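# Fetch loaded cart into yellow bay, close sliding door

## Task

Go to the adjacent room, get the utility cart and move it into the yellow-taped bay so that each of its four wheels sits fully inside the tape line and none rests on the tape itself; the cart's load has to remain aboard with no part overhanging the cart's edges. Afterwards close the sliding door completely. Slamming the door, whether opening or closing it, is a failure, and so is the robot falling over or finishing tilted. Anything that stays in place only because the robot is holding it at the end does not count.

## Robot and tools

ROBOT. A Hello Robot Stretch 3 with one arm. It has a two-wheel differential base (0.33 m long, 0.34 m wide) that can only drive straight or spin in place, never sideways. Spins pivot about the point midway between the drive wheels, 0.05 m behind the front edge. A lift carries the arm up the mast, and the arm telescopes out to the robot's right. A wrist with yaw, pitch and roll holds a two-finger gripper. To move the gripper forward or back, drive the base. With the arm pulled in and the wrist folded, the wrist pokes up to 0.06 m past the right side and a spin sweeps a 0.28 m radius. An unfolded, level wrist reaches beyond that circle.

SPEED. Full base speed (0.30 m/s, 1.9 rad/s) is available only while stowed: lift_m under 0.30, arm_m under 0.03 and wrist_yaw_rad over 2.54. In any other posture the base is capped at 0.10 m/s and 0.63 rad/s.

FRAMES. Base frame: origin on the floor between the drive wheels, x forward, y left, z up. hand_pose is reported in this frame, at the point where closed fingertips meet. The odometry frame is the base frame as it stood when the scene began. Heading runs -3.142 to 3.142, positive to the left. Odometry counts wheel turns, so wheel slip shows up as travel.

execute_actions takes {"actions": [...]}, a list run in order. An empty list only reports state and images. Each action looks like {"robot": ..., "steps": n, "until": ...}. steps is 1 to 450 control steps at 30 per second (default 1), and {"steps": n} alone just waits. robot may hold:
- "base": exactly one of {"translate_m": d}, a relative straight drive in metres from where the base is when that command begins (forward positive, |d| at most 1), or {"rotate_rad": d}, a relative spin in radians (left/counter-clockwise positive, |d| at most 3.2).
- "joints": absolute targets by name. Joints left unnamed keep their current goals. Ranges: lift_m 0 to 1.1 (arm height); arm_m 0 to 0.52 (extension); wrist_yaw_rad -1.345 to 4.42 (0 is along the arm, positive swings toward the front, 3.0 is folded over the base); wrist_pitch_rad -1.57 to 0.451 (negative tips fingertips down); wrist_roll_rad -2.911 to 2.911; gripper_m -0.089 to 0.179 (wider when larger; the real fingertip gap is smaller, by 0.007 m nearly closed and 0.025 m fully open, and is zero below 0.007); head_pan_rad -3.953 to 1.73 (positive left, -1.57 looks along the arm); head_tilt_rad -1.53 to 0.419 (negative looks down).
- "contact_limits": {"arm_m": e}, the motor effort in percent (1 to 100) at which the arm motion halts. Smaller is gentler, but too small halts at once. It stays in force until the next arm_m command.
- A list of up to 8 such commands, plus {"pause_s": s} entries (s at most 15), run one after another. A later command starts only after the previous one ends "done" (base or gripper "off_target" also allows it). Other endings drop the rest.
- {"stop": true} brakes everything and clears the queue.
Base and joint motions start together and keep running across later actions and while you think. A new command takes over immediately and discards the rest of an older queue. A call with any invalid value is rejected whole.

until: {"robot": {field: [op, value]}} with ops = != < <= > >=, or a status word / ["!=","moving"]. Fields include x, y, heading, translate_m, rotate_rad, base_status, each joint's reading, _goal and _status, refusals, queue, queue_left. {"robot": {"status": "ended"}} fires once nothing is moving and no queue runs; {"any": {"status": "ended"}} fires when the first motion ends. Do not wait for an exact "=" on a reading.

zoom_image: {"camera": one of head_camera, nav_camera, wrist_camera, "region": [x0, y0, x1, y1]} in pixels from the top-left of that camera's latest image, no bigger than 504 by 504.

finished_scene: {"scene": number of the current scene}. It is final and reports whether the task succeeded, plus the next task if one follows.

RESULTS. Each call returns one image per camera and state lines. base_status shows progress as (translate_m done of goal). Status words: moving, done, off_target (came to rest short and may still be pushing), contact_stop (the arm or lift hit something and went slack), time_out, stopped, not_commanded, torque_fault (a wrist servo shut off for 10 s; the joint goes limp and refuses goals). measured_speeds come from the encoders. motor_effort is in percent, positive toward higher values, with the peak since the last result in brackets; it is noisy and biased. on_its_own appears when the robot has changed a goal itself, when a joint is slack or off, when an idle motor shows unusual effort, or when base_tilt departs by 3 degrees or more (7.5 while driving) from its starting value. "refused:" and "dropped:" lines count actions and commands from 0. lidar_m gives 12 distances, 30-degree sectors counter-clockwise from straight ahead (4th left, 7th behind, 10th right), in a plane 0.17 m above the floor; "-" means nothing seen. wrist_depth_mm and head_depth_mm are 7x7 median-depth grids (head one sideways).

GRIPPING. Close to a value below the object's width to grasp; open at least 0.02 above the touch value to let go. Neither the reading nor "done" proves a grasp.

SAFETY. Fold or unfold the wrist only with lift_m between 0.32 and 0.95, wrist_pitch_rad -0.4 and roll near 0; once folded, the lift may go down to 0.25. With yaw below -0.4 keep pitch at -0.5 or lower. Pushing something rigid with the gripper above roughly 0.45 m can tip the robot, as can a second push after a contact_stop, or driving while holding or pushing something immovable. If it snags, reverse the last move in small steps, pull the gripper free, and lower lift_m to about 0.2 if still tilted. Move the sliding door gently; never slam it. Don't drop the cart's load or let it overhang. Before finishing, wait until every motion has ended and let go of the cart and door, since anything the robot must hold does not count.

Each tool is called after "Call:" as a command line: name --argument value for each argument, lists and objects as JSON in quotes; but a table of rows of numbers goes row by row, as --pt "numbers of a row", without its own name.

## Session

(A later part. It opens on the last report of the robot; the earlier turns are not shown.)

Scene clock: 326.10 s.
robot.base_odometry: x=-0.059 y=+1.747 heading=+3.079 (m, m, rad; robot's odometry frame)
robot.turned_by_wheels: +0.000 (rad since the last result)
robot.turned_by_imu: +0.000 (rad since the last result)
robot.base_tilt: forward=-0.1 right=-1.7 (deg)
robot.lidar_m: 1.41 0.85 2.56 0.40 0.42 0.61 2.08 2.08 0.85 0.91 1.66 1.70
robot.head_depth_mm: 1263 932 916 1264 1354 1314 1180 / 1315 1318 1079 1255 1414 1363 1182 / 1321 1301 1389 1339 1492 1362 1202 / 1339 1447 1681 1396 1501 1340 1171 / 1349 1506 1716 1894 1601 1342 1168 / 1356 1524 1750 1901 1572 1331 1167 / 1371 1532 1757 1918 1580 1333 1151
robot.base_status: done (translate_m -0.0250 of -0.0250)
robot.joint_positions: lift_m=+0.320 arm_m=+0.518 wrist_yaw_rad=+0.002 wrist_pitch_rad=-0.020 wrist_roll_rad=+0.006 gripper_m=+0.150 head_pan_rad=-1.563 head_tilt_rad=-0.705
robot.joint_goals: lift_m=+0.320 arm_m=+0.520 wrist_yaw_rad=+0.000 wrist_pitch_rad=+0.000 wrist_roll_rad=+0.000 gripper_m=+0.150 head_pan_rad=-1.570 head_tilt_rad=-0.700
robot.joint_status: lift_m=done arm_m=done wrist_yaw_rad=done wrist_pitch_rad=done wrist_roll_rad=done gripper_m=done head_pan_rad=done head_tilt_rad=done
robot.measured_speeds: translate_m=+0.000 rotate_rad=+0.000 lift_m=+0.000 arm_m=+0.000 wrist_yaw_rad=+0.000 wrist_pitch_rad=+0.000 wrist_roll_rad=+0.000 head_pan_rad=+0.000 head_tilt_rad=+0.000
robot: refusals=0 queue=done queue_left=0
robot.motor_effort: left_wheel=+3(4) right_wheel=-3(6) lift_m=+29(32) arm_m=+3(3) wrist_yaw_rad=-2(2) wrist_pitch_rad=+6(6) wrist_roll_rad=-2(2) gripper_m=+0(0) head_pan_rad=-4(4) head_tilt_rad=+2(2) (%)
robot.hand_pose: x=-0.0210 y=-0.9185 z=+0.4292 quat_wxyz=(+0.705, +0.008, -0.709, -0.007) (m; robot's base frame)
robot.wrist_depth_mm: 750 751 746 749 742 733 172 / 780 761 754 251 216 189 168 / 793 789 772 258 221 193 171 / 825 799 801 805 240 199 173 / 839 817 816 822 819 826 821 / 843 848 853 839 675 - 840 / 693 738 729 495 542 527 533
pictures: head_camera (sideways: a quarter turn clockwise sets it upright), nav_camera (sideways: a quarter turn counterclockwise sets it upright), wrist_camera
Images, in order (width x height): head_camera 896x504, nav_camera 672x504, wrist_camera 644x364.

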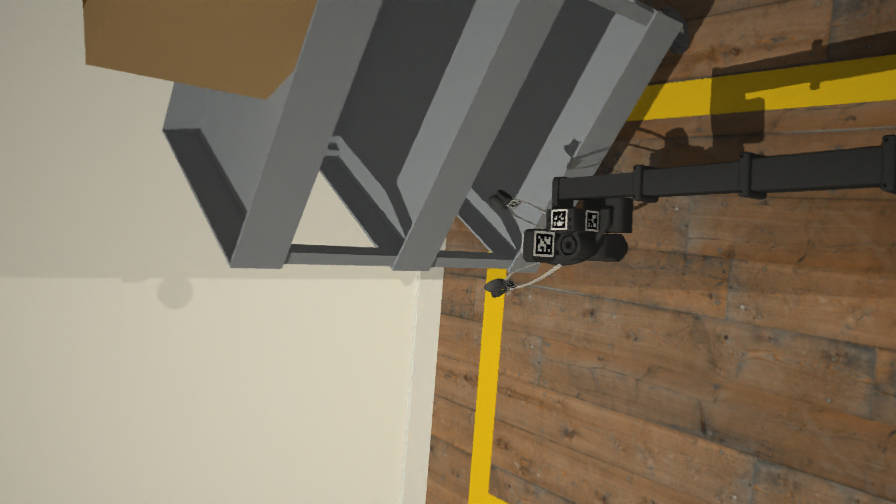

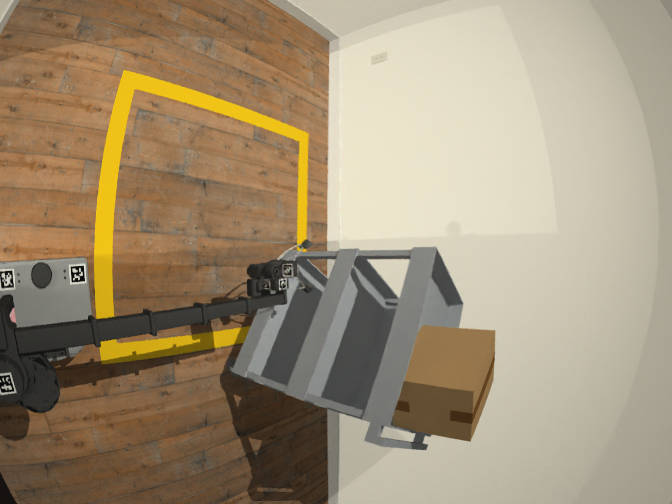

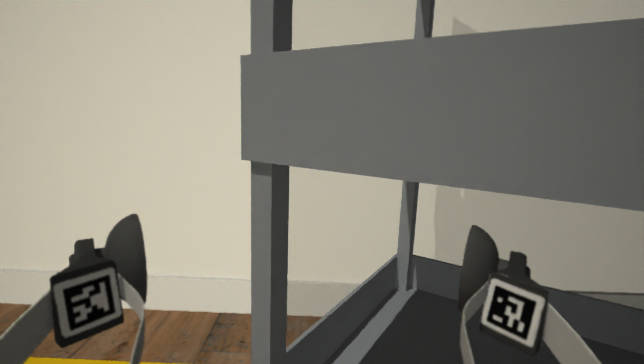

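Call:
execute_actions --actions '[{"robot":[{"joints":{"arm_m":0.1}},{"base":{"rotate_rad":0.35},"joints":{"lift_m":0.29}},{"base":{"translate_m":-0.2}},{"base":{"rotate_rad":-0.35}},{"base":{"translate_m":0.185}},{"joints":{"arm_m":0.49}}],"steps":450,"until":{"robot":{"status":"ended"}}}]'

Scene clock: 343.43 s.
robot.base_odometry: x=-0.051 y=+1.815 heading=+3.079 (m, m, rad; robot's odometry frame)
robot.turned_by_wheels: +0.000 (rad since the last result)
robot.turned_by_imu: +0.002 (rad since the last result)
robot.base_tilt: forward=-0.1 right=-1.7 (deg)
robot.lidar_m: 1.62 0.89 2.55 0.47 0.49 0.71 2.09 2.00 0.80 0.85 1.58 1.70
robot.head_depth_mm: 1211 892 883 1226 1323 1292 1181 / 1261 1287 1025 1263 1390 1330 1169 / 1255 1362 1123 1287 1460 1377 1150 / 1271 1400 1118 1314 1511 1408 1145 / 1287 1439 1649 1833 1597 1342 1170 / 1294 1460 1660 1846 1569 1334 1157 / 1305 1469 1680 1870 1571 1338 1164
robot.base_status: done (translate_m +0.1850 of +0.1850)
robot.joint_positions: lift_m=+0.290 arm_m=+0.254 wrist_yaw_rad=+0.002 wrist_pitch_rad=-0.020 wrist_roll_rad=+0.006 gripper_m=+0.150 head_pan_rad=-1.563 head_tilt_rad=-0.705
robot.joint_goals: lift_m=+0.290 arm_m=+0.490 wrist_yaw_rad=+0.000 wrist_pitch_rad=+0.000 wrist_roll_rad=+0.000 gripper_m=+0.150 head_pan_rad=-1.570 head_tilt_rad=-0.700
robot.joint_status: lift_m=done arm_m=moving wrist_yaw_rad=done wrist_pitch_rad=done wrist_roll_rad=done gripper_m=done head_pan_rad=done head_tilt_rad=done
robot.measured_speeds: translate_m=+0.000 rotate_rad=+0.000 lift_m=+0.000 arm_m=+0.140 wrist_yaw_rad=+0.000 wrist_pitch_rad=+0.000 wrist_roll_rad=+0.000 head_pan_rad=+0.000 head_tilt_rad=+0.000
robot: refusals=0 queue=running queue_left=0
robot.motor_effort: left_wheel=+3(8) right_wheel=-3(6) lift_m=+21(27) arm_m=+3(3) wrist_yaw_rad=-1(1) wrist_pitch_rad=+6(6) wrist_roll_rad=-2(2) gripper_m=+0(0) head_pan_rad=-4(4) head_tilt_rad=+2(3) (%)
robot.hand_pose: x=-0.0211 y=-0.6545 z=+0.3997 quat_wxyz=(+0.705, +0.008, -0.709, -0.007) (m; robot's base frame)
robot.wrist_depth_mm: 924 917 931 925 914 929 904 / 934 953 946 429 365 321 287 / 974 973 976 984 397 342 295 / - - - - - - - / - - - - 867 - - / 941 926 927 613 658 - 645 / 649 697 715 487 429 476 516
pictures: head_camera (sideways: a quarter turn clockwise sets it upright), nav_camera (sideways: a quarter turn counterclockwise sets it upright), wrist_camera
Images, in order (width x height): head_camera 896x504, nav_camera 672x504, wrist_camera 644x364.

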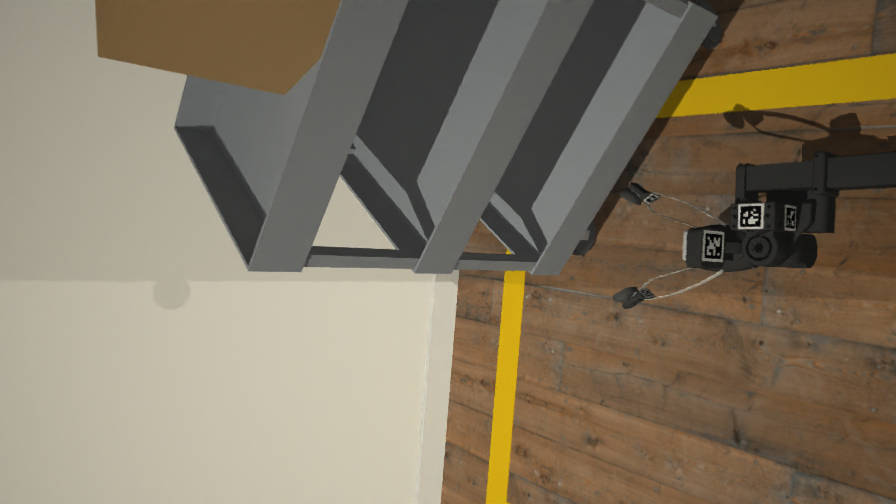

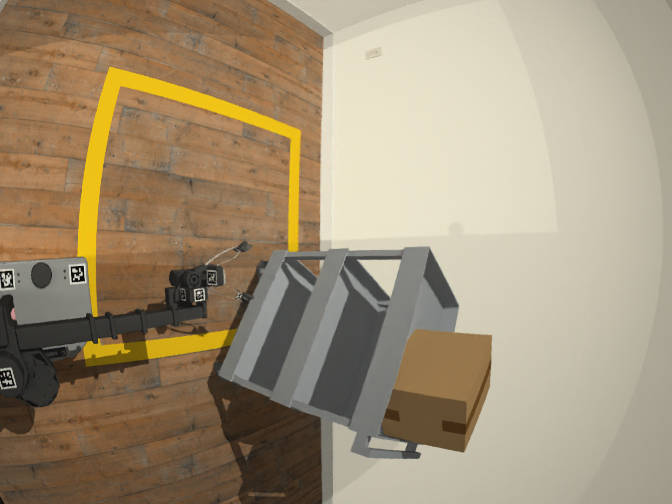

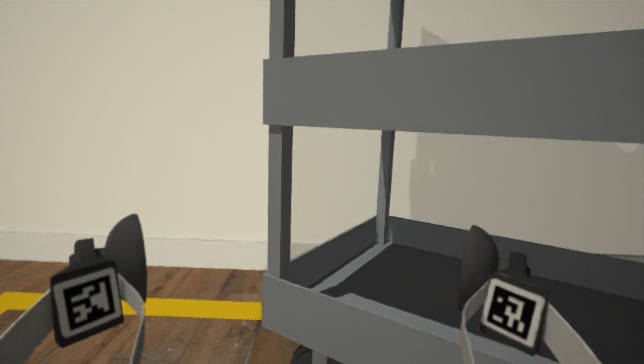

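Call:
execute_actions --actions '[{"steps":200,"until":{"robot":{"status":"ended"}}},{"robot":{"joints":{"arm_m":0.52},"base":{"translate_m":-0.02}},"steps":200,"until":{"robot":{"status":"ended"}}},{"robot":{"joints":{"gripper_m":0.0}},"steps":90}]'

Scene clock: 349.80 s.
robot.base_odometry: x=-0.031 y=+1.814 heading=+3.079 (m, m, rad; robot's odometry frame)
robot.turned_by_wheels: +0.000 (rad since the last result)
robot.turned_by_imu: +0.001 (rad since the last result)
robot.base_tilt: forward=-0.1 right=-1.6 (deg)
robot.lidar_m: 1.62 0.90 2.58 0.47 0.50 0.72 2.07 1.99 0.78 0.84 1.58 1.72
robot.head_depth_mm: 1207 861 866 1219 1116 1279 1172 / 1252 1271 941 1261 1360 1313 1172 / 1271 1342 1082 1253 1454 1351 1171 / 1269 1390 1116 1292 1503 1347 1172 / 1281 1444 1634 1829 1596 1339 1161 / 1288 1451 1658 1860 1571 1337 1167 / 1307 1472 1683 1874 1572 1339 1155
robot.base_status: done (translate_m -0.0200 of -0.0200)
robot.joint_positions: lift_m=+0.290 arm_m=+0.518 wrist_yaw_rad=+0.002 wrist_pitch_rad=-0.020 wrist_roll_rad=+0.006 gripper_m=+0.000 head_pan_rad=-1.563 head_tilt_rad=-0.705
robot.joint_goals: lift_m=+0.290 arm_m=+0.520 wrist_yaw_rad=+0.000 wrist_pitch_rad=+0.000 wrist_roll_rad=+0.000 gripper_m=+0.000 head_pan_rad=-1.570 head_tilt_rad=-0.700
robot.joint_status: lift_m=done arm_m=done wrist_yaw_rad=done wrist_pitch_rad=done wrist_roll_rad=done gripper_m=done head_pan_rad=done head_tilt_rad=done
robot.measured_speeds: translate_m=+0.000 rotate_rad=+0.000 lift_m=+0.000 arm_m=+0.000 wrist_yaw_rad=+0.000 wrist_pitch_rad=+0.000 wrist_roll_rad=+0.000 head_pan_rad=+0.000 head_tilt_rad=+0.000
robot: refusals=0 queue=done queue_left=0
robot.motor_effort: left_wheel=+2(4) right_wheel=-2(6) lift_m=+21(21) arm_m=+3(5) wrist_yaw_rad=-2(2) wrist_pitch_rad=+6(6) wrist_roll_rad=-2(2) gripper_m=-2(83) head_pan_rad=-4(4) head_tilt_rad=+3(2) (%)
robot.hand_pose: x=-0.0211 y=-0.9185 z=+0.3997 quat_wxyz=(+0.705, +0.008, -0.709, -0.007) (m; robot's base frame)
robot.wrist_depth_mm: 693 695 202 169 145 128 114 / 712 708 206 174 149 130 116 / 715 719 227 186 155 133 118 / 729 737 733 736 732 728 727 / 762 755 502 748 749 758 745 / 764 760 779 - 607 567 767 / 701 696 644 453 500 504 488
pictures: head_camera (sideways: a quarter turn clockwise sets it upright), nav_camera (sideways: a quarter turn counterclockwise sets it upright), wrist_camera
Images, in order (width x height): head_camera 896x504, nav_camera 672x504, wrist_camera 644x364.

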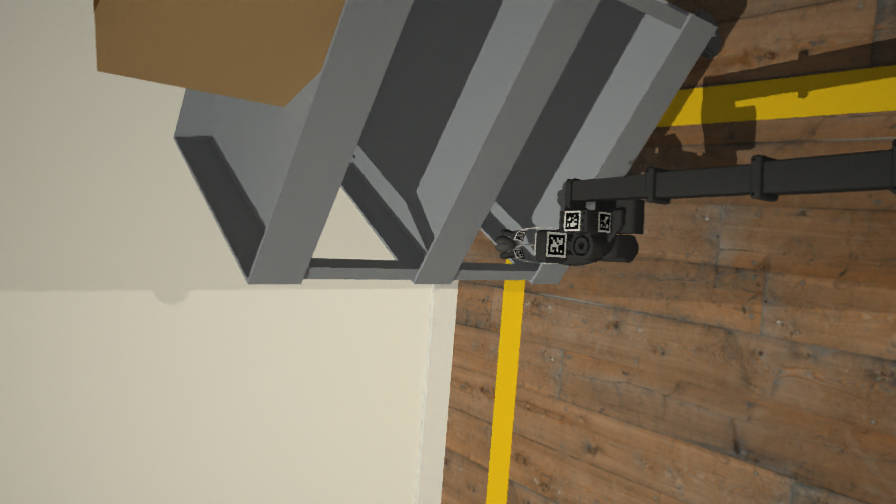

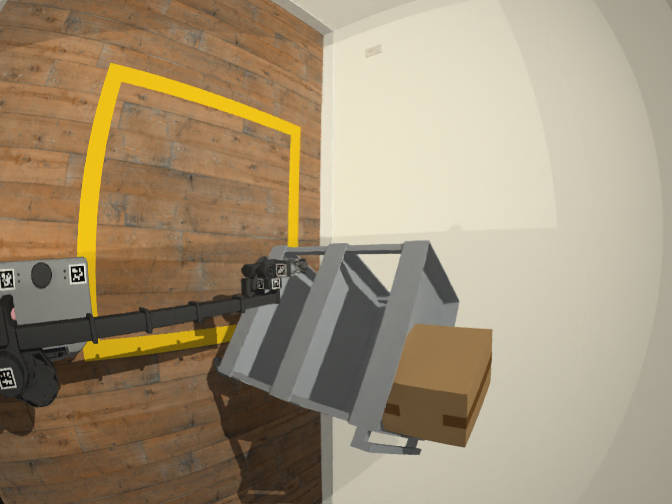

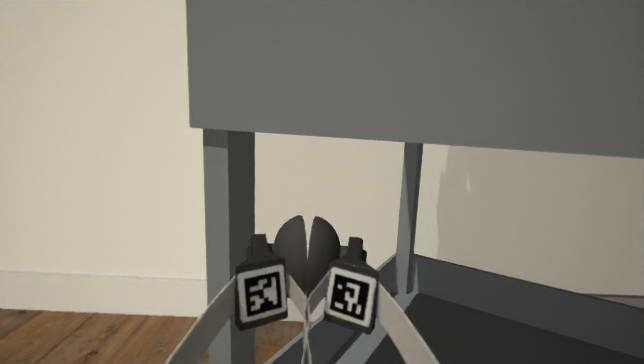

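Call:
execute_actions --actions '[{"robot":[{"joints":{"arm_m":0.36}},{"joints":{"gripper_m":0.15},"base":{"translate_m":0.055}},{"joints":{"arm_m":0.51}},{"joints":{"gripper_m":0.0}}],"steps":450,"until":{"robot":{"status":"ended"}}},{"steps":30}]'

Scene clock: 359.47 s.
robot.base_odometry: x=-0.086 y=+1.818 heading=+3.079 (m, m, rad; robot's odometry frame)
robot.turned_by_wheels: +0.000 (rad since the last result)
robot.turned_by_imu: +0.001 (rad since the last result)
robot.base_tilt: forward=-0.1 right=-1.6 (deg)
robot.lidar_m: 1.61 0.86 2.49 0.47 0.49 0.71 2.13 1.99 0.82 0.87 1.58 1.66
robot.head_depth_mm: 1226 945 912 1266 1317 1286 1179 / 1265 1284 1038 1269 1388 1325 1181 / 1266 1372 1126 1297 1484 1353 1172 / 1270 1426 1599 1758 1554 1352 1174 / 1283 1441 1642 1823 1604 1342 1156 / 1301 1458 1676 1861 1578 1333 1165 / 1310 1469 1690 1872 1564 1339 1158
robot.base_status: done (translate_m +0.0550 of +0.0550)
robot.joint_positions: lift_m=+0.290 arm_m=+0.510 wrist_yaw_rad=+0.002 wrist_pitch_rad=-0.020 wrist_roll_rad=+0.006 gripper_m=+0.000 head_pan_rad=-1.563 head_tilt_rad=-0.705
robot.joint_goals: lift_m=+0.290 arm_m=+0.510 wrist_yaw_rad=+0.000 wrist_pitch_rad=+0.000 wrist_roll_rad=+0.000 gripper_m=+0.000 head_pan_rad=-1.570 head_tilt_rad=-0.700
robot.joint_status: lift_m=done arm_m=done wrist_yaw_rad=done wrist_pitch_rad=done wrist_roll_rad=done gripper_m=done head_pan_rad=done head_tilt_rad=done
robot.measured_speeds: translate_m=+0.000 rotate_rad=+0.000 lift_m=+0.000 arm_m=+0.000 wrist_yaw_rad=+0.000 wrist_pitch_rad=+0.000 wrist_roll_rad=+0.000 head_pan_rad=+0.000 head_tilt_rad=+0.000
robot: refusals=0 queue=done queue_left=0
robot.motor_effort: left_wheel=+2(7) right_wheel=-2(3) lift_m=+21(21) arm_m=+3(4) wrist_yaw_rad=-2(2) wrist_pitch_rad=+6(6) wrist_roll_rad=-2(2) gripper_m=-2(83) head_pan_rad=-5(4) head_tilt_rad=+3(2) (%)
robot.hand_pose: x=-0.0211 y=-0.9104 z=+0.3997 quat_wxyz=(+0.705, +0.008, -0.709, -0.007) (m; robot's base frame)
robot.wrist_depth_mm: 699 691 695 212 183 160 143 / 723 707 703 218 187 164 145 / 736 725 719 233 197 169 147 / 763 747 756 256 748 750 746 / 782 779 765 509 767 765 763 / 778 791 781 - 619 593 753 / 687 701 678 315 489 511 506
pictures: head_camera (sideways: a quarter turn clockwise sets it upright), nav_camera (sideways: a quarter turn counterclockwise sets it upright), wrist_camera
Images, in order (width x height): head_camera 896x504, nav_camera 672x504, wrist_camera 644x364.

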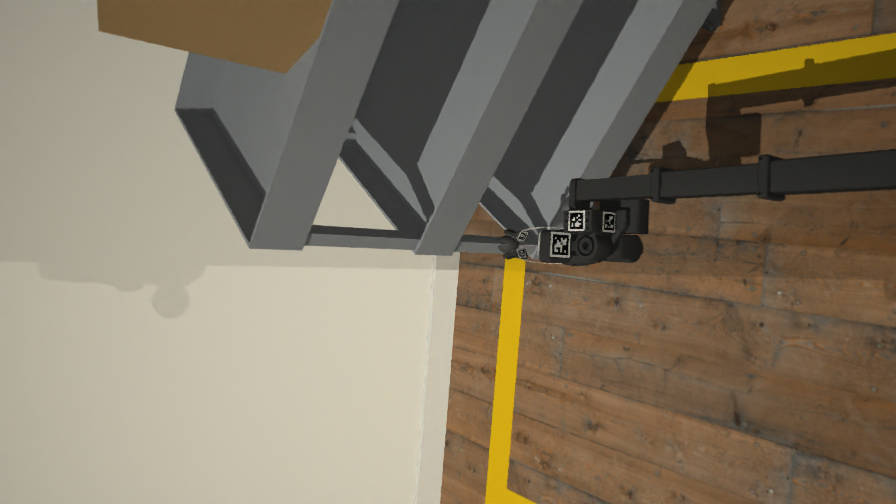

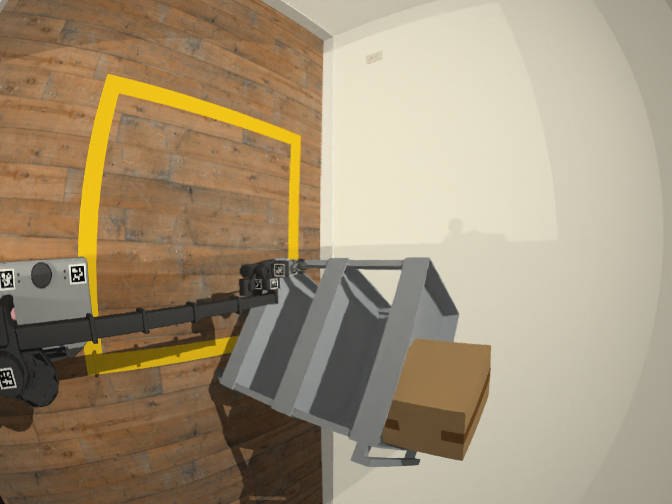

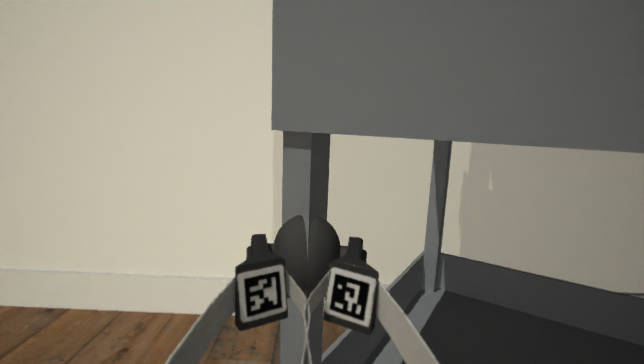

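Call:
execute_actions --actions '[{"robot":[{"joints":{"arm_m":0.1,"gripper_m":0.15}},{"base":{"rotate_rad":0.45}},{"base":{"translate_m":-0.22}},{"base":{"rotate_rad":-0.45}},{"base":{"translate_m":0.198}},{"joints":{"arm_m":0.5}},{"joints":{"gripper_m":0.0}}],"steps":450,"until":{"robot":{"status":"ended"}}},{"steps":300,"until":{"robot":{"status":"ended"}}}]'

Scene clock: 379.47 s.
robot.base_odometry: x=-0.080 y=+1.913 heading=+3.079 (m, m, rad; robot's odometry frame)
robot.turned_by_wheels: +0.000 (rad since the last result)
robot.turned_by_imu: +0.002 (rad since the last result)
robot.base_tilt: forward=+0.0 right=-1.7 (deg)
robot.lidar_m: 1.62 0.91 2.49 0.56 0.59 0.85 2.13 1.87 0.74 0.79 1.49 1.66
robot.head_depth_mm: 1164 1174 918 1185 1083 1252 1186 / 1170 1248 985 1257 1321 1290 1178 / 1185 1299 1021 1256 1424 1340 1169 / 1194 1346 1456 1662 1556 1349 1169 / 1202 1355 1542 1755 1581 1339 1163 / 1219 1369 1560 1779 1598 1337 1159 / 1220 1365 1566 1801 1576 1334 1154
robot.base_status: done (translate_m +0.1980 of +0.1980)
robot.joint_positions: lift_m=+0.290 arm_m=+0.500 wrist_yaw_rad=+0.002 wrist_pitch_rad=-0.020 wrist_roll_rad=+0.005 gripper_m=+0.000 head_pan_rad=-1.563 head_tilt_rad=-0.705
robot.joint_goals: lift_m=+0.290 arm_m=+0.500 wrist_yaw_rad=+0.000 wrist_pitch_rad=+0.000 wrist_roll_rad=+0.000 gripper_m=+0.000 head_pan_rad=-1.570 head_tilt_rad=-0.700
robot.joint_status: lift_m=done arm_m=done wrist_yaw_rad=done wrist_pitch_rad=done wrist_roll_rad=done gripper_m=done head_pan_rad=done head_tilt_rad=done
robot.measured_speeds: translate_m=+0.000 rotate_rad=+0.000 lift_m=+0.000 arm_m=+0.000 wrist_yaw_rad=+0.000 wrist_pitch_rad=+0.000 wrist_roll_rad=+0.000 head_pan_rad=+0.000 head_tilt_rad=+0.000
robot: refusals=0 queue=done queue_left=0
robot.motor_effort: left_wheel=+4(9) right_wheel=-4(6) lift_m=+21(21) arm_m=+3(8) wrist_yaw_rad=-2(2) wrist_pitch_rad=+6(6) wrist_roll_rad=-1(2) gripper_m=-10(82) head_pan_rad=-4(4) head_tilt_rad=+3(3) (%)
robot.hand_pose: x=-0.0210 y=-0.9004 z=+0.3997 quat_wxyz=(+0.706, +0.008, -0.708, -0.007) (m; robot's base frame)
robot.wrist_depth_mm: 616 616 611 137 118 103 92 / 638 632 639 140 120 105 93 / 653 652 651 146 124 107 94 / 677 671 676 166 652 651 652 / 688 682 687 166 680 672 678 / 706 702 - 169 682 556 693 / 694 710 687 181 500 504 463
pictures: head_camera (sideways: a quarter turn clockwise sets it upright), nav_camera (sideways: a quarter turn counterclockwise sets it upright), wrist_camera
Images, in order (width x height): head_camera 896x504, nav_camera 672x504, wrist_camera 644x364.

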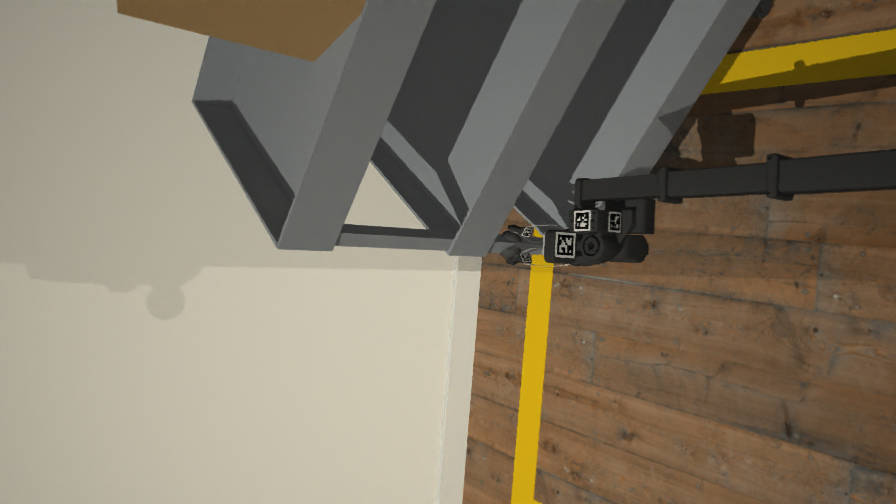

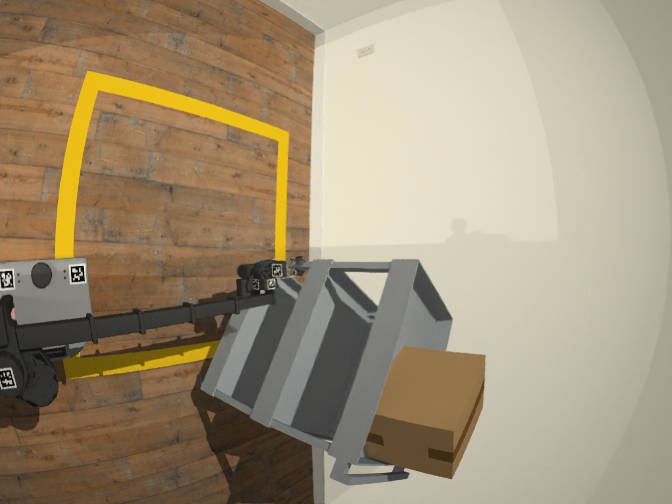

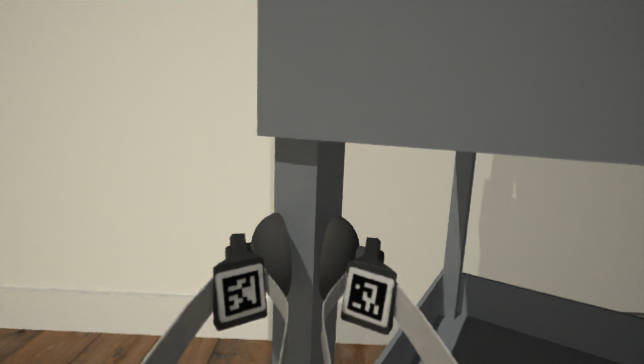

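Call:
execute_actions --actions '[{"robot":[{"joints":{"arm_m":0.0}},{"base":{"translate_m":0.55}}],"steps":450,"until":{"robot":{"status":"ended"}}}]'

Scene clock: 391.07 s.
robot.base_odometry: x=-0.629 y=+1.947 heading=+3.079 (m, m, rad; robot's odometry frame)
robot.turned_by_wheels: +0.000 (rad since the last result)
robot.turned_by_imu: +0.003 (rad since the last result)
robot.base_tilt: forward=-0.1 right=-1.7 (deg)
robot.lidar_m: 1.08 0.77 0.58 0.69 0.79 0.80 2.67 1.04 1.00 1.44 1.44 1.10
robot.head_depth_mm: 1199 1347 1513 1754 1621 1361 1178 / 1210 1359 1544 1775 1611 1366 1173 / 1212 1366 1549 1789 1607 1352 1174 / 1228 1364 1580 1787 1585 1353 1155 / 1245 1387 1573 1788 1588 1349 1168 / 1238 1392 1596 1809 1576 1338 1162 / 1246 1410 1616 1801 1576 1335 1153
robot.base_status: done (translate_m +0.5500 of +0.5500)
robot.joint_positions: lift_m=+0.290 arm_m=+0.000 wrist_yaw_rad=-0.002 wrist_pitch_rad=-0.020 wrist_roll_rad=+0.004 gripper_m=+0.000 head_pan_rad=-1.563 head_tilt_rad=-0.705
robot.joint_goals: lift_m=+0.290 arm_m=+0.000 wrist_yaw_rad=+0.000 wrist_pitch_rad=+0.000 wrist_roll_rad=+0.000 gripper_m=+0.000 head_pan_rad=-1.570 head_tilt_rad=-0.700
robot.joint_status: lift_m=done arm_m=done wrist_yaw_rad=done wrist_pitch_rad=done wrist_roll_rad=done gripper_m=done head_pan_rad=done head_tilt_rad=done
robot.measured_speeds: translate_m=+0.000 rotate_rad=+0.000 lift_m=+0.000 arm_m=+0.000 wrist_yaw_rad=+0.000 wrist_pitch_rad=+0.000 wrist_roll_rad=+0.000 head_pan_rad=+0.000 head_tilt_rad=+0.000
robot: refusals=0 queue=done queue_left=0
robot.motor_effort: left_wheel=+2(7) right_wheel=-2(5) lift_m=+21(22) arm_m=-5(7) wrist_yaw_rad=+2(5) wrist_pitch_rad=+6(6) wrist_roll_rad=-2(2) gripper_m=-3(10) head_pan_rad=-5(4) head_tilt_rad=+2(2) (%)
robot.hand_pose: x=-0.0219 y=-0.4009 z=+0.3998 quat_wxyz=(+0.706, +0.007, -0.708, -0.008) (m; robot's base frame)
robot.wrist_depth_mm: - - - - - - - / - - - - - - 941 / - - - - - - 696 / - - - - - - - / - - - - - - 952 / 902 933 - - 978 - 641 / 694 717 691 717 733 754 731
pictures: head_camera (sideways: a quarter turn clockwise sets it upright), nav_camera (sideways: a quarter turn counterclockwise sets it upright), wrist_camera
Images, in order (width x height): head_camera 896x504, nav_camera 672x504, wrist_camera 644x364.

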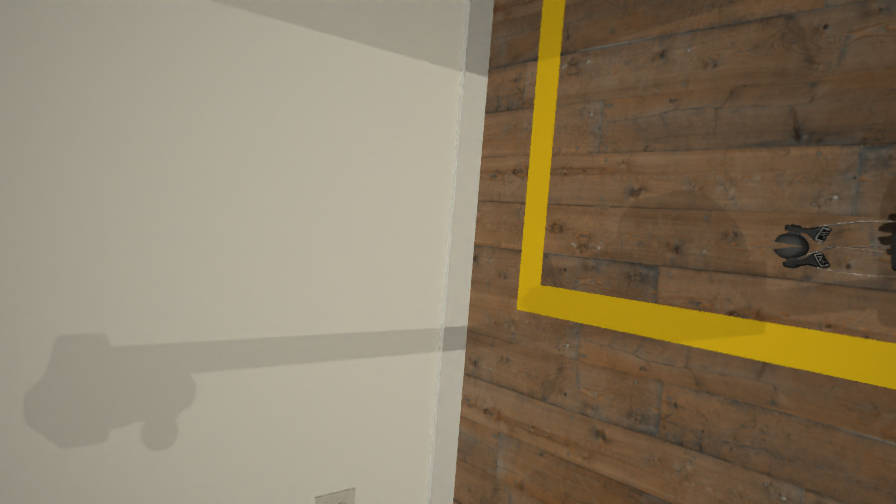

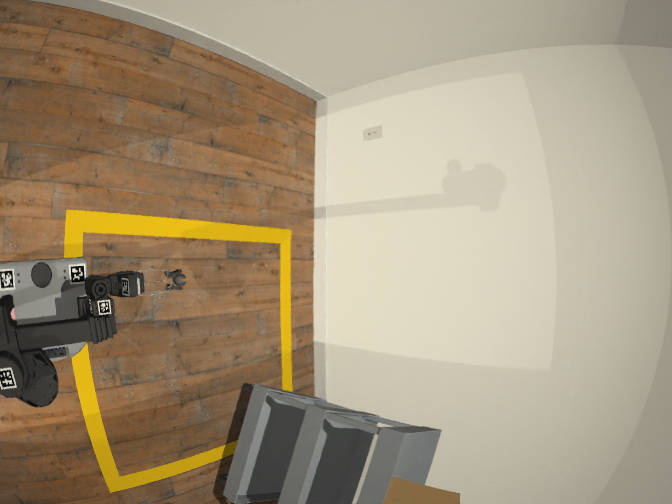

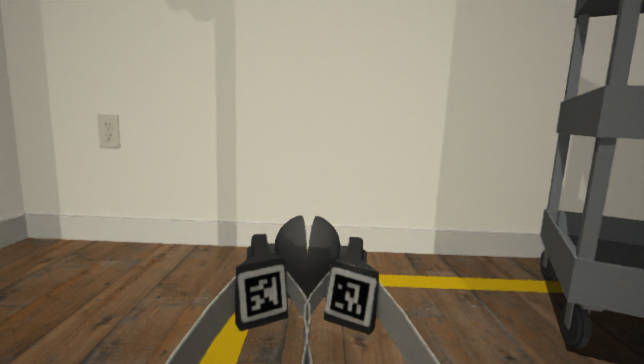

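Call:
execute_actions --actions '[{"robot":[{"base":{"translate_m":-0.62},"joints":{"lift_m":0.40,"wrist_roll_rad":1.57,"gripper_m":0.15}},{"joints":{"arm_m":0.38}}],"steps":450,"until":{"robot":{"status":"ended"}}}]'

Scene clock: 402.50 s.
robot.base_odometry: x=-0.010 y=+1.909 heading=+3.079 (m, m, rad; robot's odometry frame)
robot.turned_by_wheels: +0.000 (rad since the last result)
robot.turned_by_imu: -0.001 (rad since the last result)
robot.base_tilt: forward=-0.1 right=-1.7 (deg)
robot.lidar_m: 1.69 0.97 2.60 0.56 0.60 0.86 2.06 1.86 0.69 0.72 1.48 1.73
robot.head_depth_mm: 1159 780 830 796 1027 1204 1177 / 1176 1243 946 1178 1085 1253 1180 / 1181 1275 985 1216 1109 1293 1152 / 1182 1331 917 1193 1273 1322 1169 / 1194 1340 1527 1763 1589 1338 1172 / 1203 1356 1561 1773 1590 1331 1156 / 1222 1365 1574 1795 1576 1328 1156
robot.base_status: done (translate_m -0.6200 of -0.6200)
robot.joint_positions: lift_m=+0.400 arm_m=+0.380 wrist_yaw_rad=-0.002 wrist_pitch_rad=-0.020 wrist_roll_rad=+1.567 gripper_m=+0.150 head_pan_rad=-1.563 head_tilt_rad=-0.705
robot.joint_goals: lift_m=+0.400 arm_m=+0.380 wrist_yaw_rad=+0.000 wrist_pitch_rad=+0.000 wrist_roll_rad=+1.570 gripper_m=+0.150 head_pan_rad=-1.570 head_tilt_rad=-0.700
robot.joint_status: lift_m=done arm_m=done wrist_yaw_rad=done wrist_pitch_rad=done wrist_roll_rad=done gripper_m=done head_pan_rad=done head_tilt_rad=done
robot.measured_speeds: translate_m=+0.000 rotate_rad=+0.000 lift_m=+0.000 arm_m=+0.000 wrist_yaw_rad=+0.000 wrist_pitch_rad=+0.000 wrist_roll_rad=+0.000 head_pan_rad=+0.000 head_tilt_rad=+0.000
robot: refusals=0 queue=done queue_left=0
robot.motor_effort: left_wheel=+2(2) right_wheel=-2(5) lift_m=+29(31) arm_m=+3(2) wrist_yaw_rad=+2(2) wrist_pitch_rad=+6(6) wrist_roll_rad=+1(4) gripper_m=+0(82) head_pan_rad=-4(5) head_tilt_rad=+2(3) (%)
robot.hand_pose: x=-0.0218 y=-0.7804 z=+0.5091 quat_wxyz=(+0.002, -0.001, -1.000, -0.010) (m; robot's base frame)
robot.wrist_depth_mm: 363 692 102 102 103 504 417 / 369 538 113 112 113 555 417 / 370 741 125 124 125 536 411 / 737 764 144 138 141 782 394 / 768 789 165 157 164 787 360 / 780 791 225 181 236 - 521 / 833 219 220 215 230 746 239
pictures: head_camera (sideways: a quarter turn clockwise sets it upright), nav_camera (sideways: a quarter turn counterclockwise sets it upright), wrist_camera
Images, in order (width x height): head_camera 896x504, nav_camera 672x504, wrist_camera 644x364.

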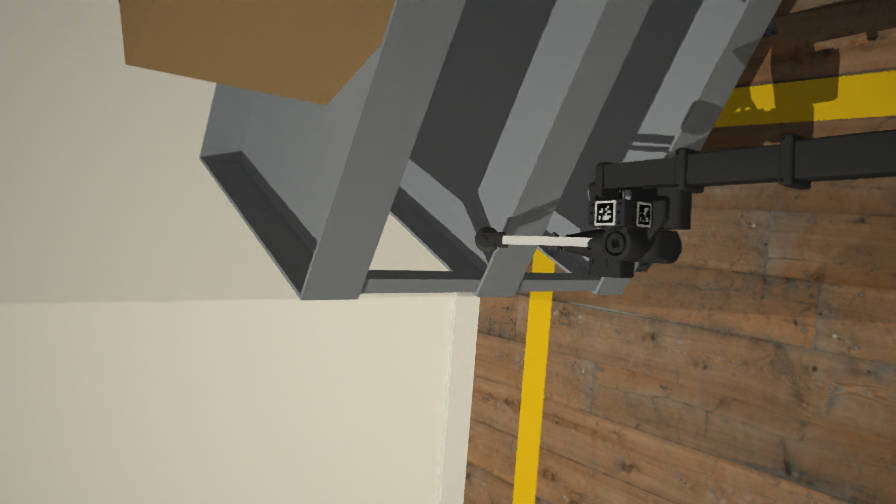

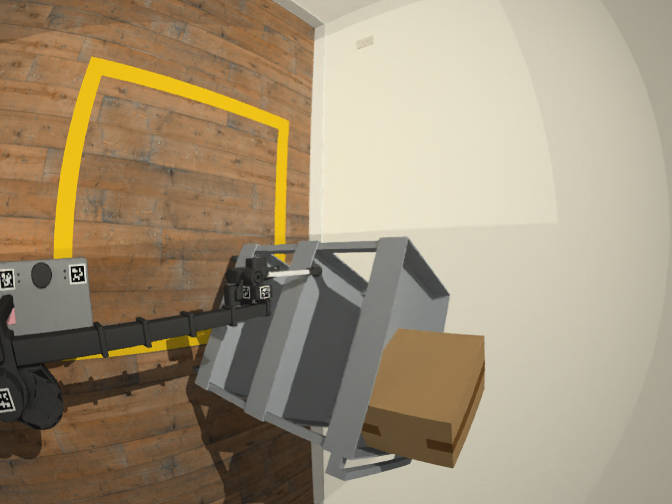

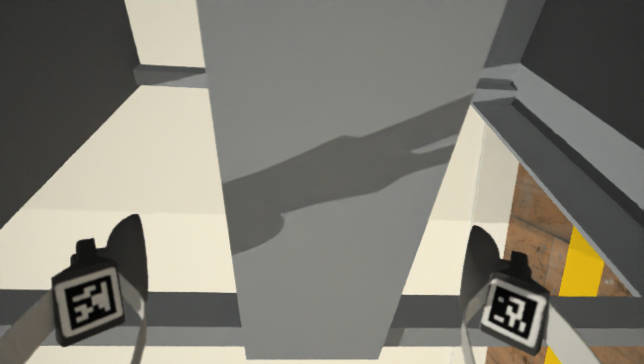

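Call:
execute_actions --actions '[{"robot":{"joints":{"gripper_m":0.03}},"steps":60},{"robot":{"joints":{"arm_m":0.0}},"steps":300,"until":{"robot":{"status":"ended"}}},{"robot":{"base":{"translate_m":0.3}},"steps":300,"until":{"robot":{"status":"ended"}}}]'

Scene clock: 412.73 s.
robot.base_odometry: x=-0.310 y=+1.927 heading=+3.079 (m, m, rad; robot's odometry frame)
robot.turned_by_wheels: +0.000 (rad since the last result)
robot.turned_by_imu: +0.002 (rad since the last result)
robot.base_tilt: forward=-0.1 right=-1.7 (deg)
robot.lidar_m: 1.40 0.80 0.74 3.32 0.72 0.83 2.36 0.60 0.47 0.75 1.50 1.43
robot.head_depth_mm: 1178 1312 932 768 637 868 1088 / 1184 1329 1423 1063 1026 873 1062 / 1197 1346 1530 1766 1553 1328 1150 / 1210 1364 1542 1780 1594 1359 1169 / 1216 1364 1568 1781 1584 1350 1166 / 1223 1379 1573 1797 1586 1341 1162 / 1237 1387 1605 1810 1571 1338 1165
robot.base_status: done (translate_m +0.3000 of +0.3000)
robot.joint_positions: lift_m=+0.400 arm_m=+0.000 wrist_yaw_rad=-0.003 wrist_pitch_rad=-0.015 wrist_roll_rad=+1.573 gripper_m=+0.039 head_pan_rad=-1.563 head_tilt_rad=-0.704
robot.joint_goals: lift_m=+0.400 arm_m=+0.000 wrist_yaw_rad=+0.000 wrist_pitch_rad=+0.000 wrist_roll_rad=+1.570 gripper_m=+0.039 head_pan_rad=-1.570 head_tilt_rad=-0.700
robot.joint_status: lift_m=done arm_m=done wrist_yaw_rad=done wrist_pitch_rad=done wrist_roll_rad=done gripper_m=done head_pan_rad=done head_tilt_rad=done
robot.measured_speeds: translate_m=+0.000 rotate_rad=+0.000 lift_m=+0.000 arm_m=+0.000 wrist_yaw_rad=+0.000 wrist_pitch_rad=+0.000 wrist_roll_rad=+0.000 head_pan_rad=+0.000 head_tilt_rad=+0.000
robot: refusals=0 queue=done queue_left=0
robot.on_its_own: gripper_m is held at +0.039, not at your +0.030, by its stall guard, which is not easing now
robot.motor_effort: left_wheel=+2(7) right_wheel=-2(14) lift_m=+27(29) arm_m=-3(10) wrist_yaw_rad=+3(51) wrist_pitch_rad=+5(12) wrist_roll_rad=-1(2) gripper_m=-1(97) head_pan_rad=-4(5) head_tilt_rad=+2(2) (%)
robot.hand_pose: x=-0.0220 y=-0.4010 z=+0.5103 quat_wxyz=(+0.000, -0.001, -1.000, -0.008) (m; robot's base frame)
robot.wrist_depth_mm: 404 529 - 337 - 608 391 / - - - - - 625 563 / - - - - - 863 586 / - - - - - 851 577 / - - - - - 830 577 / - - - - - 822 576 / - - - - - 828 574
pictures: head_camera (sideways: a quarter turn clockwise sets it upright), nav_camera (sideways: a quarter turn counterclockwise sets it upright), wrist_camera
Images, in order (width x height): head_camera 896x504, nav_camera 672x504, wrist_camera 644x364.

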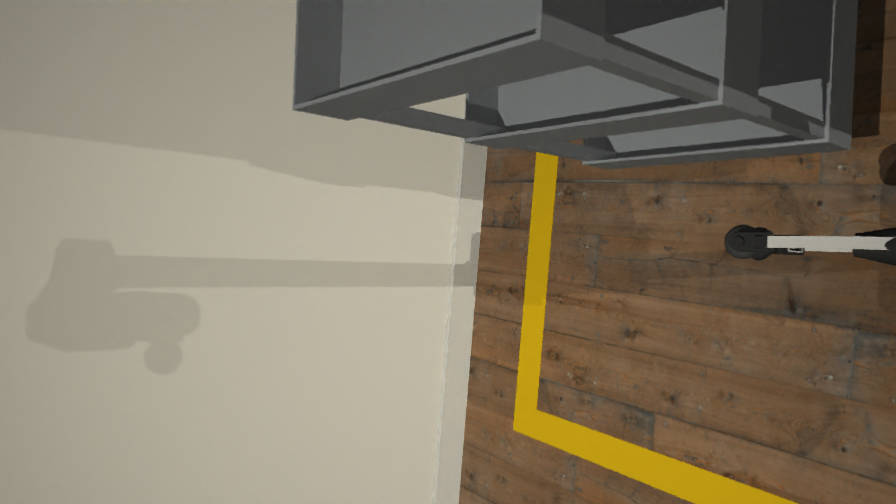

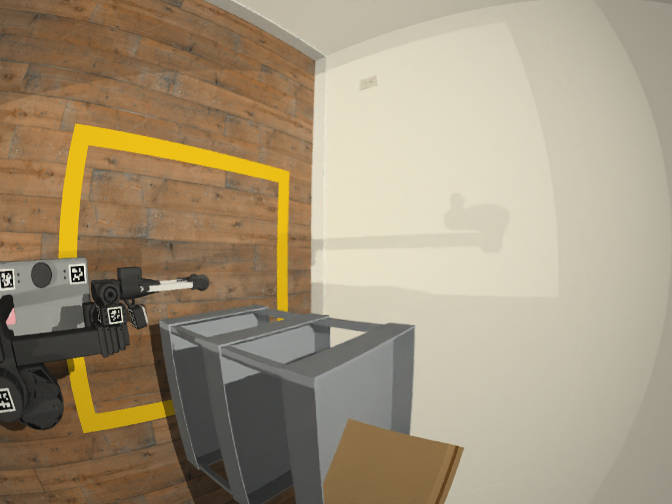

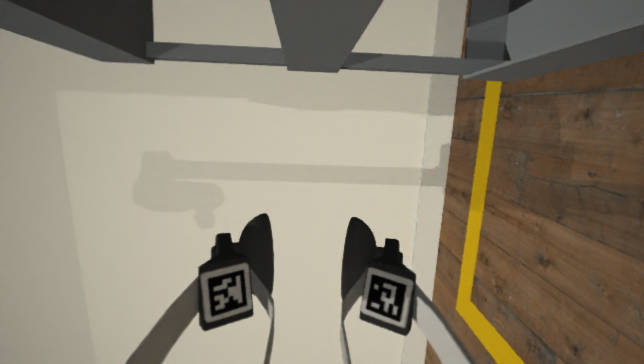

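Call:
execute_actions --actions '[{"robot":[{"joints":{"wrist_yaw_rad":1.57,"gripper_m":0.15}},{"base":{"translate_m":0.6}},{"base":{"rotate_rad":-1.57}},{"base":{"translate_m":0.6}},{"base":{"rotate_rad":-1.57},"joints":{"head_pan_rad":-0.2,"head_tilt_rad":-0.9}}],"steps":450,"until":{"robot":{"status":"ended"}}},{"steps":450,"until":{"robot":{"status":"ended"}}}]'

Scene clock: 436.00 s.
robot.base_odometry: x=-0.872 y=+2.564 heading=-0.061 (m, m, rad; robot's odometry frame)
robot.turned_by_wheels: -3.140 (rad since the last result)
robot.turned_by_imu: -3.134 (rad since the last result)
robot.base_tilt: forward=-0.1 right=-1.7 (deg)
robot.lidar_m: 0.79 0.82 0.88 0.86 0.91 0.77 0.76 0.80 1.16 1.15 1.43 1.68
robot.head_depth_mm: 2416 2289 1952 1642 1418 1251 1117 / 2710 2363 1925 1626 1426 1244 1118 / 2712 2398 1910 1635 1411 1267 1113 / 2667 2111 1816 1557 1399 1237 1108 / 1041 928 1215 1370 1404 1244 1106 / 917 837 1210 1373 1374 1233 1114 / 887 822 1202 1331 1363 1233 1110
robot.base_status: done (rotate_rad -1.5699 of -1.5700)
robot.joint_positions: lift_m=+0.400 arm_m=+0.000 wrist_yaw_rad=+1.568 wrist_pitch_rad=-0.015 wrist_roll_rad=+1.573 gripper_m=+0.150 head_pan_rad=-0.207 head_tilt_rad=-0.889
robot.joint_goals: lift_m=+0.400 arm_m=+0.000 wrist_yaw_rad=+1.570 wrist_pitch_rad=+0.000 wrist_roll_rad=+1.570 gripper_m=+0.150 head_pan_rad=-0.200 head_tilt_rad=-0.900
robot.joint_status: lift_m=done arm_m=done wrist_yaw_rad=done wrist_pitch_rad=done wrist_roll_rad=done gripper_m=done head_pan_rad=done head_tilt_rad=done
robot.measured_speeds: translate_m=+0.000 rotate_rad=+0.000 lift_m=+0.000 arm_m=+0.000 wrist_yaw_rad=+0.000 wrist_pitch_rad=+0.000 wrist_roll_rad=+0.000 head_pan_rad=+0.000 head_tilt_rad=+0.000
robot: refusals=0 queue=done queue_left=0
robot.motor_effort: left_wheel=+3(9) right_wheel=-3(6) lift_m=+28(27) arm_m=-3(3) wrist_yaw_rad=+2(6) wrist_pitch_rad=+5(5) wrist_roll_rad=-1(1) gripper_m=+0(82) head_pan_rad=+4(46) head_tilt_rad=-6(26) (%)
robot.hand_pose: x=+0.2345 y=-0.1459 z=+0.5103 quat_wxyz=(+0.005, +0.706, -0.708, -0.006) (m; robot's base frame)
robot.wrist_depth_mm: - - - - - 867 593 / - - - - - 848 588 / - - - - - 852 586 / - 724 - 712 964 774 583 / - 717 - - - 747 584 / - 729 - - - - 576 / - - - 775 794 853 554
pictures: head_camera (sideways: a quarter turn clockwise sets it upright), nav_camera (sideways: a quarter turn counterclockwise sets it upright), wrist_camera
Images, in order (width x height): head_camera 896x504, nav_camera 672x504, wrist_camera 644x364.

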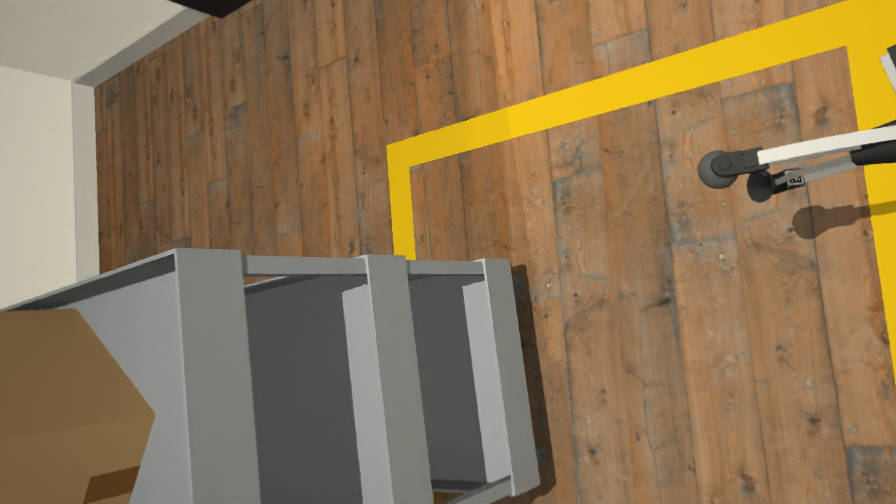

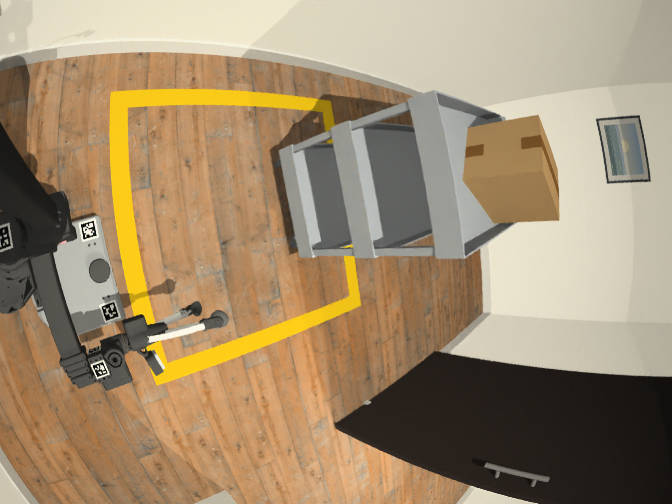

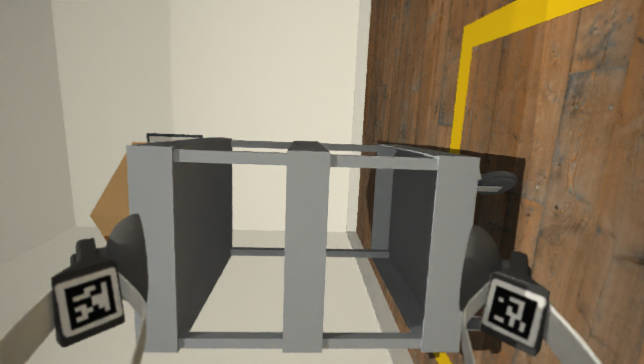

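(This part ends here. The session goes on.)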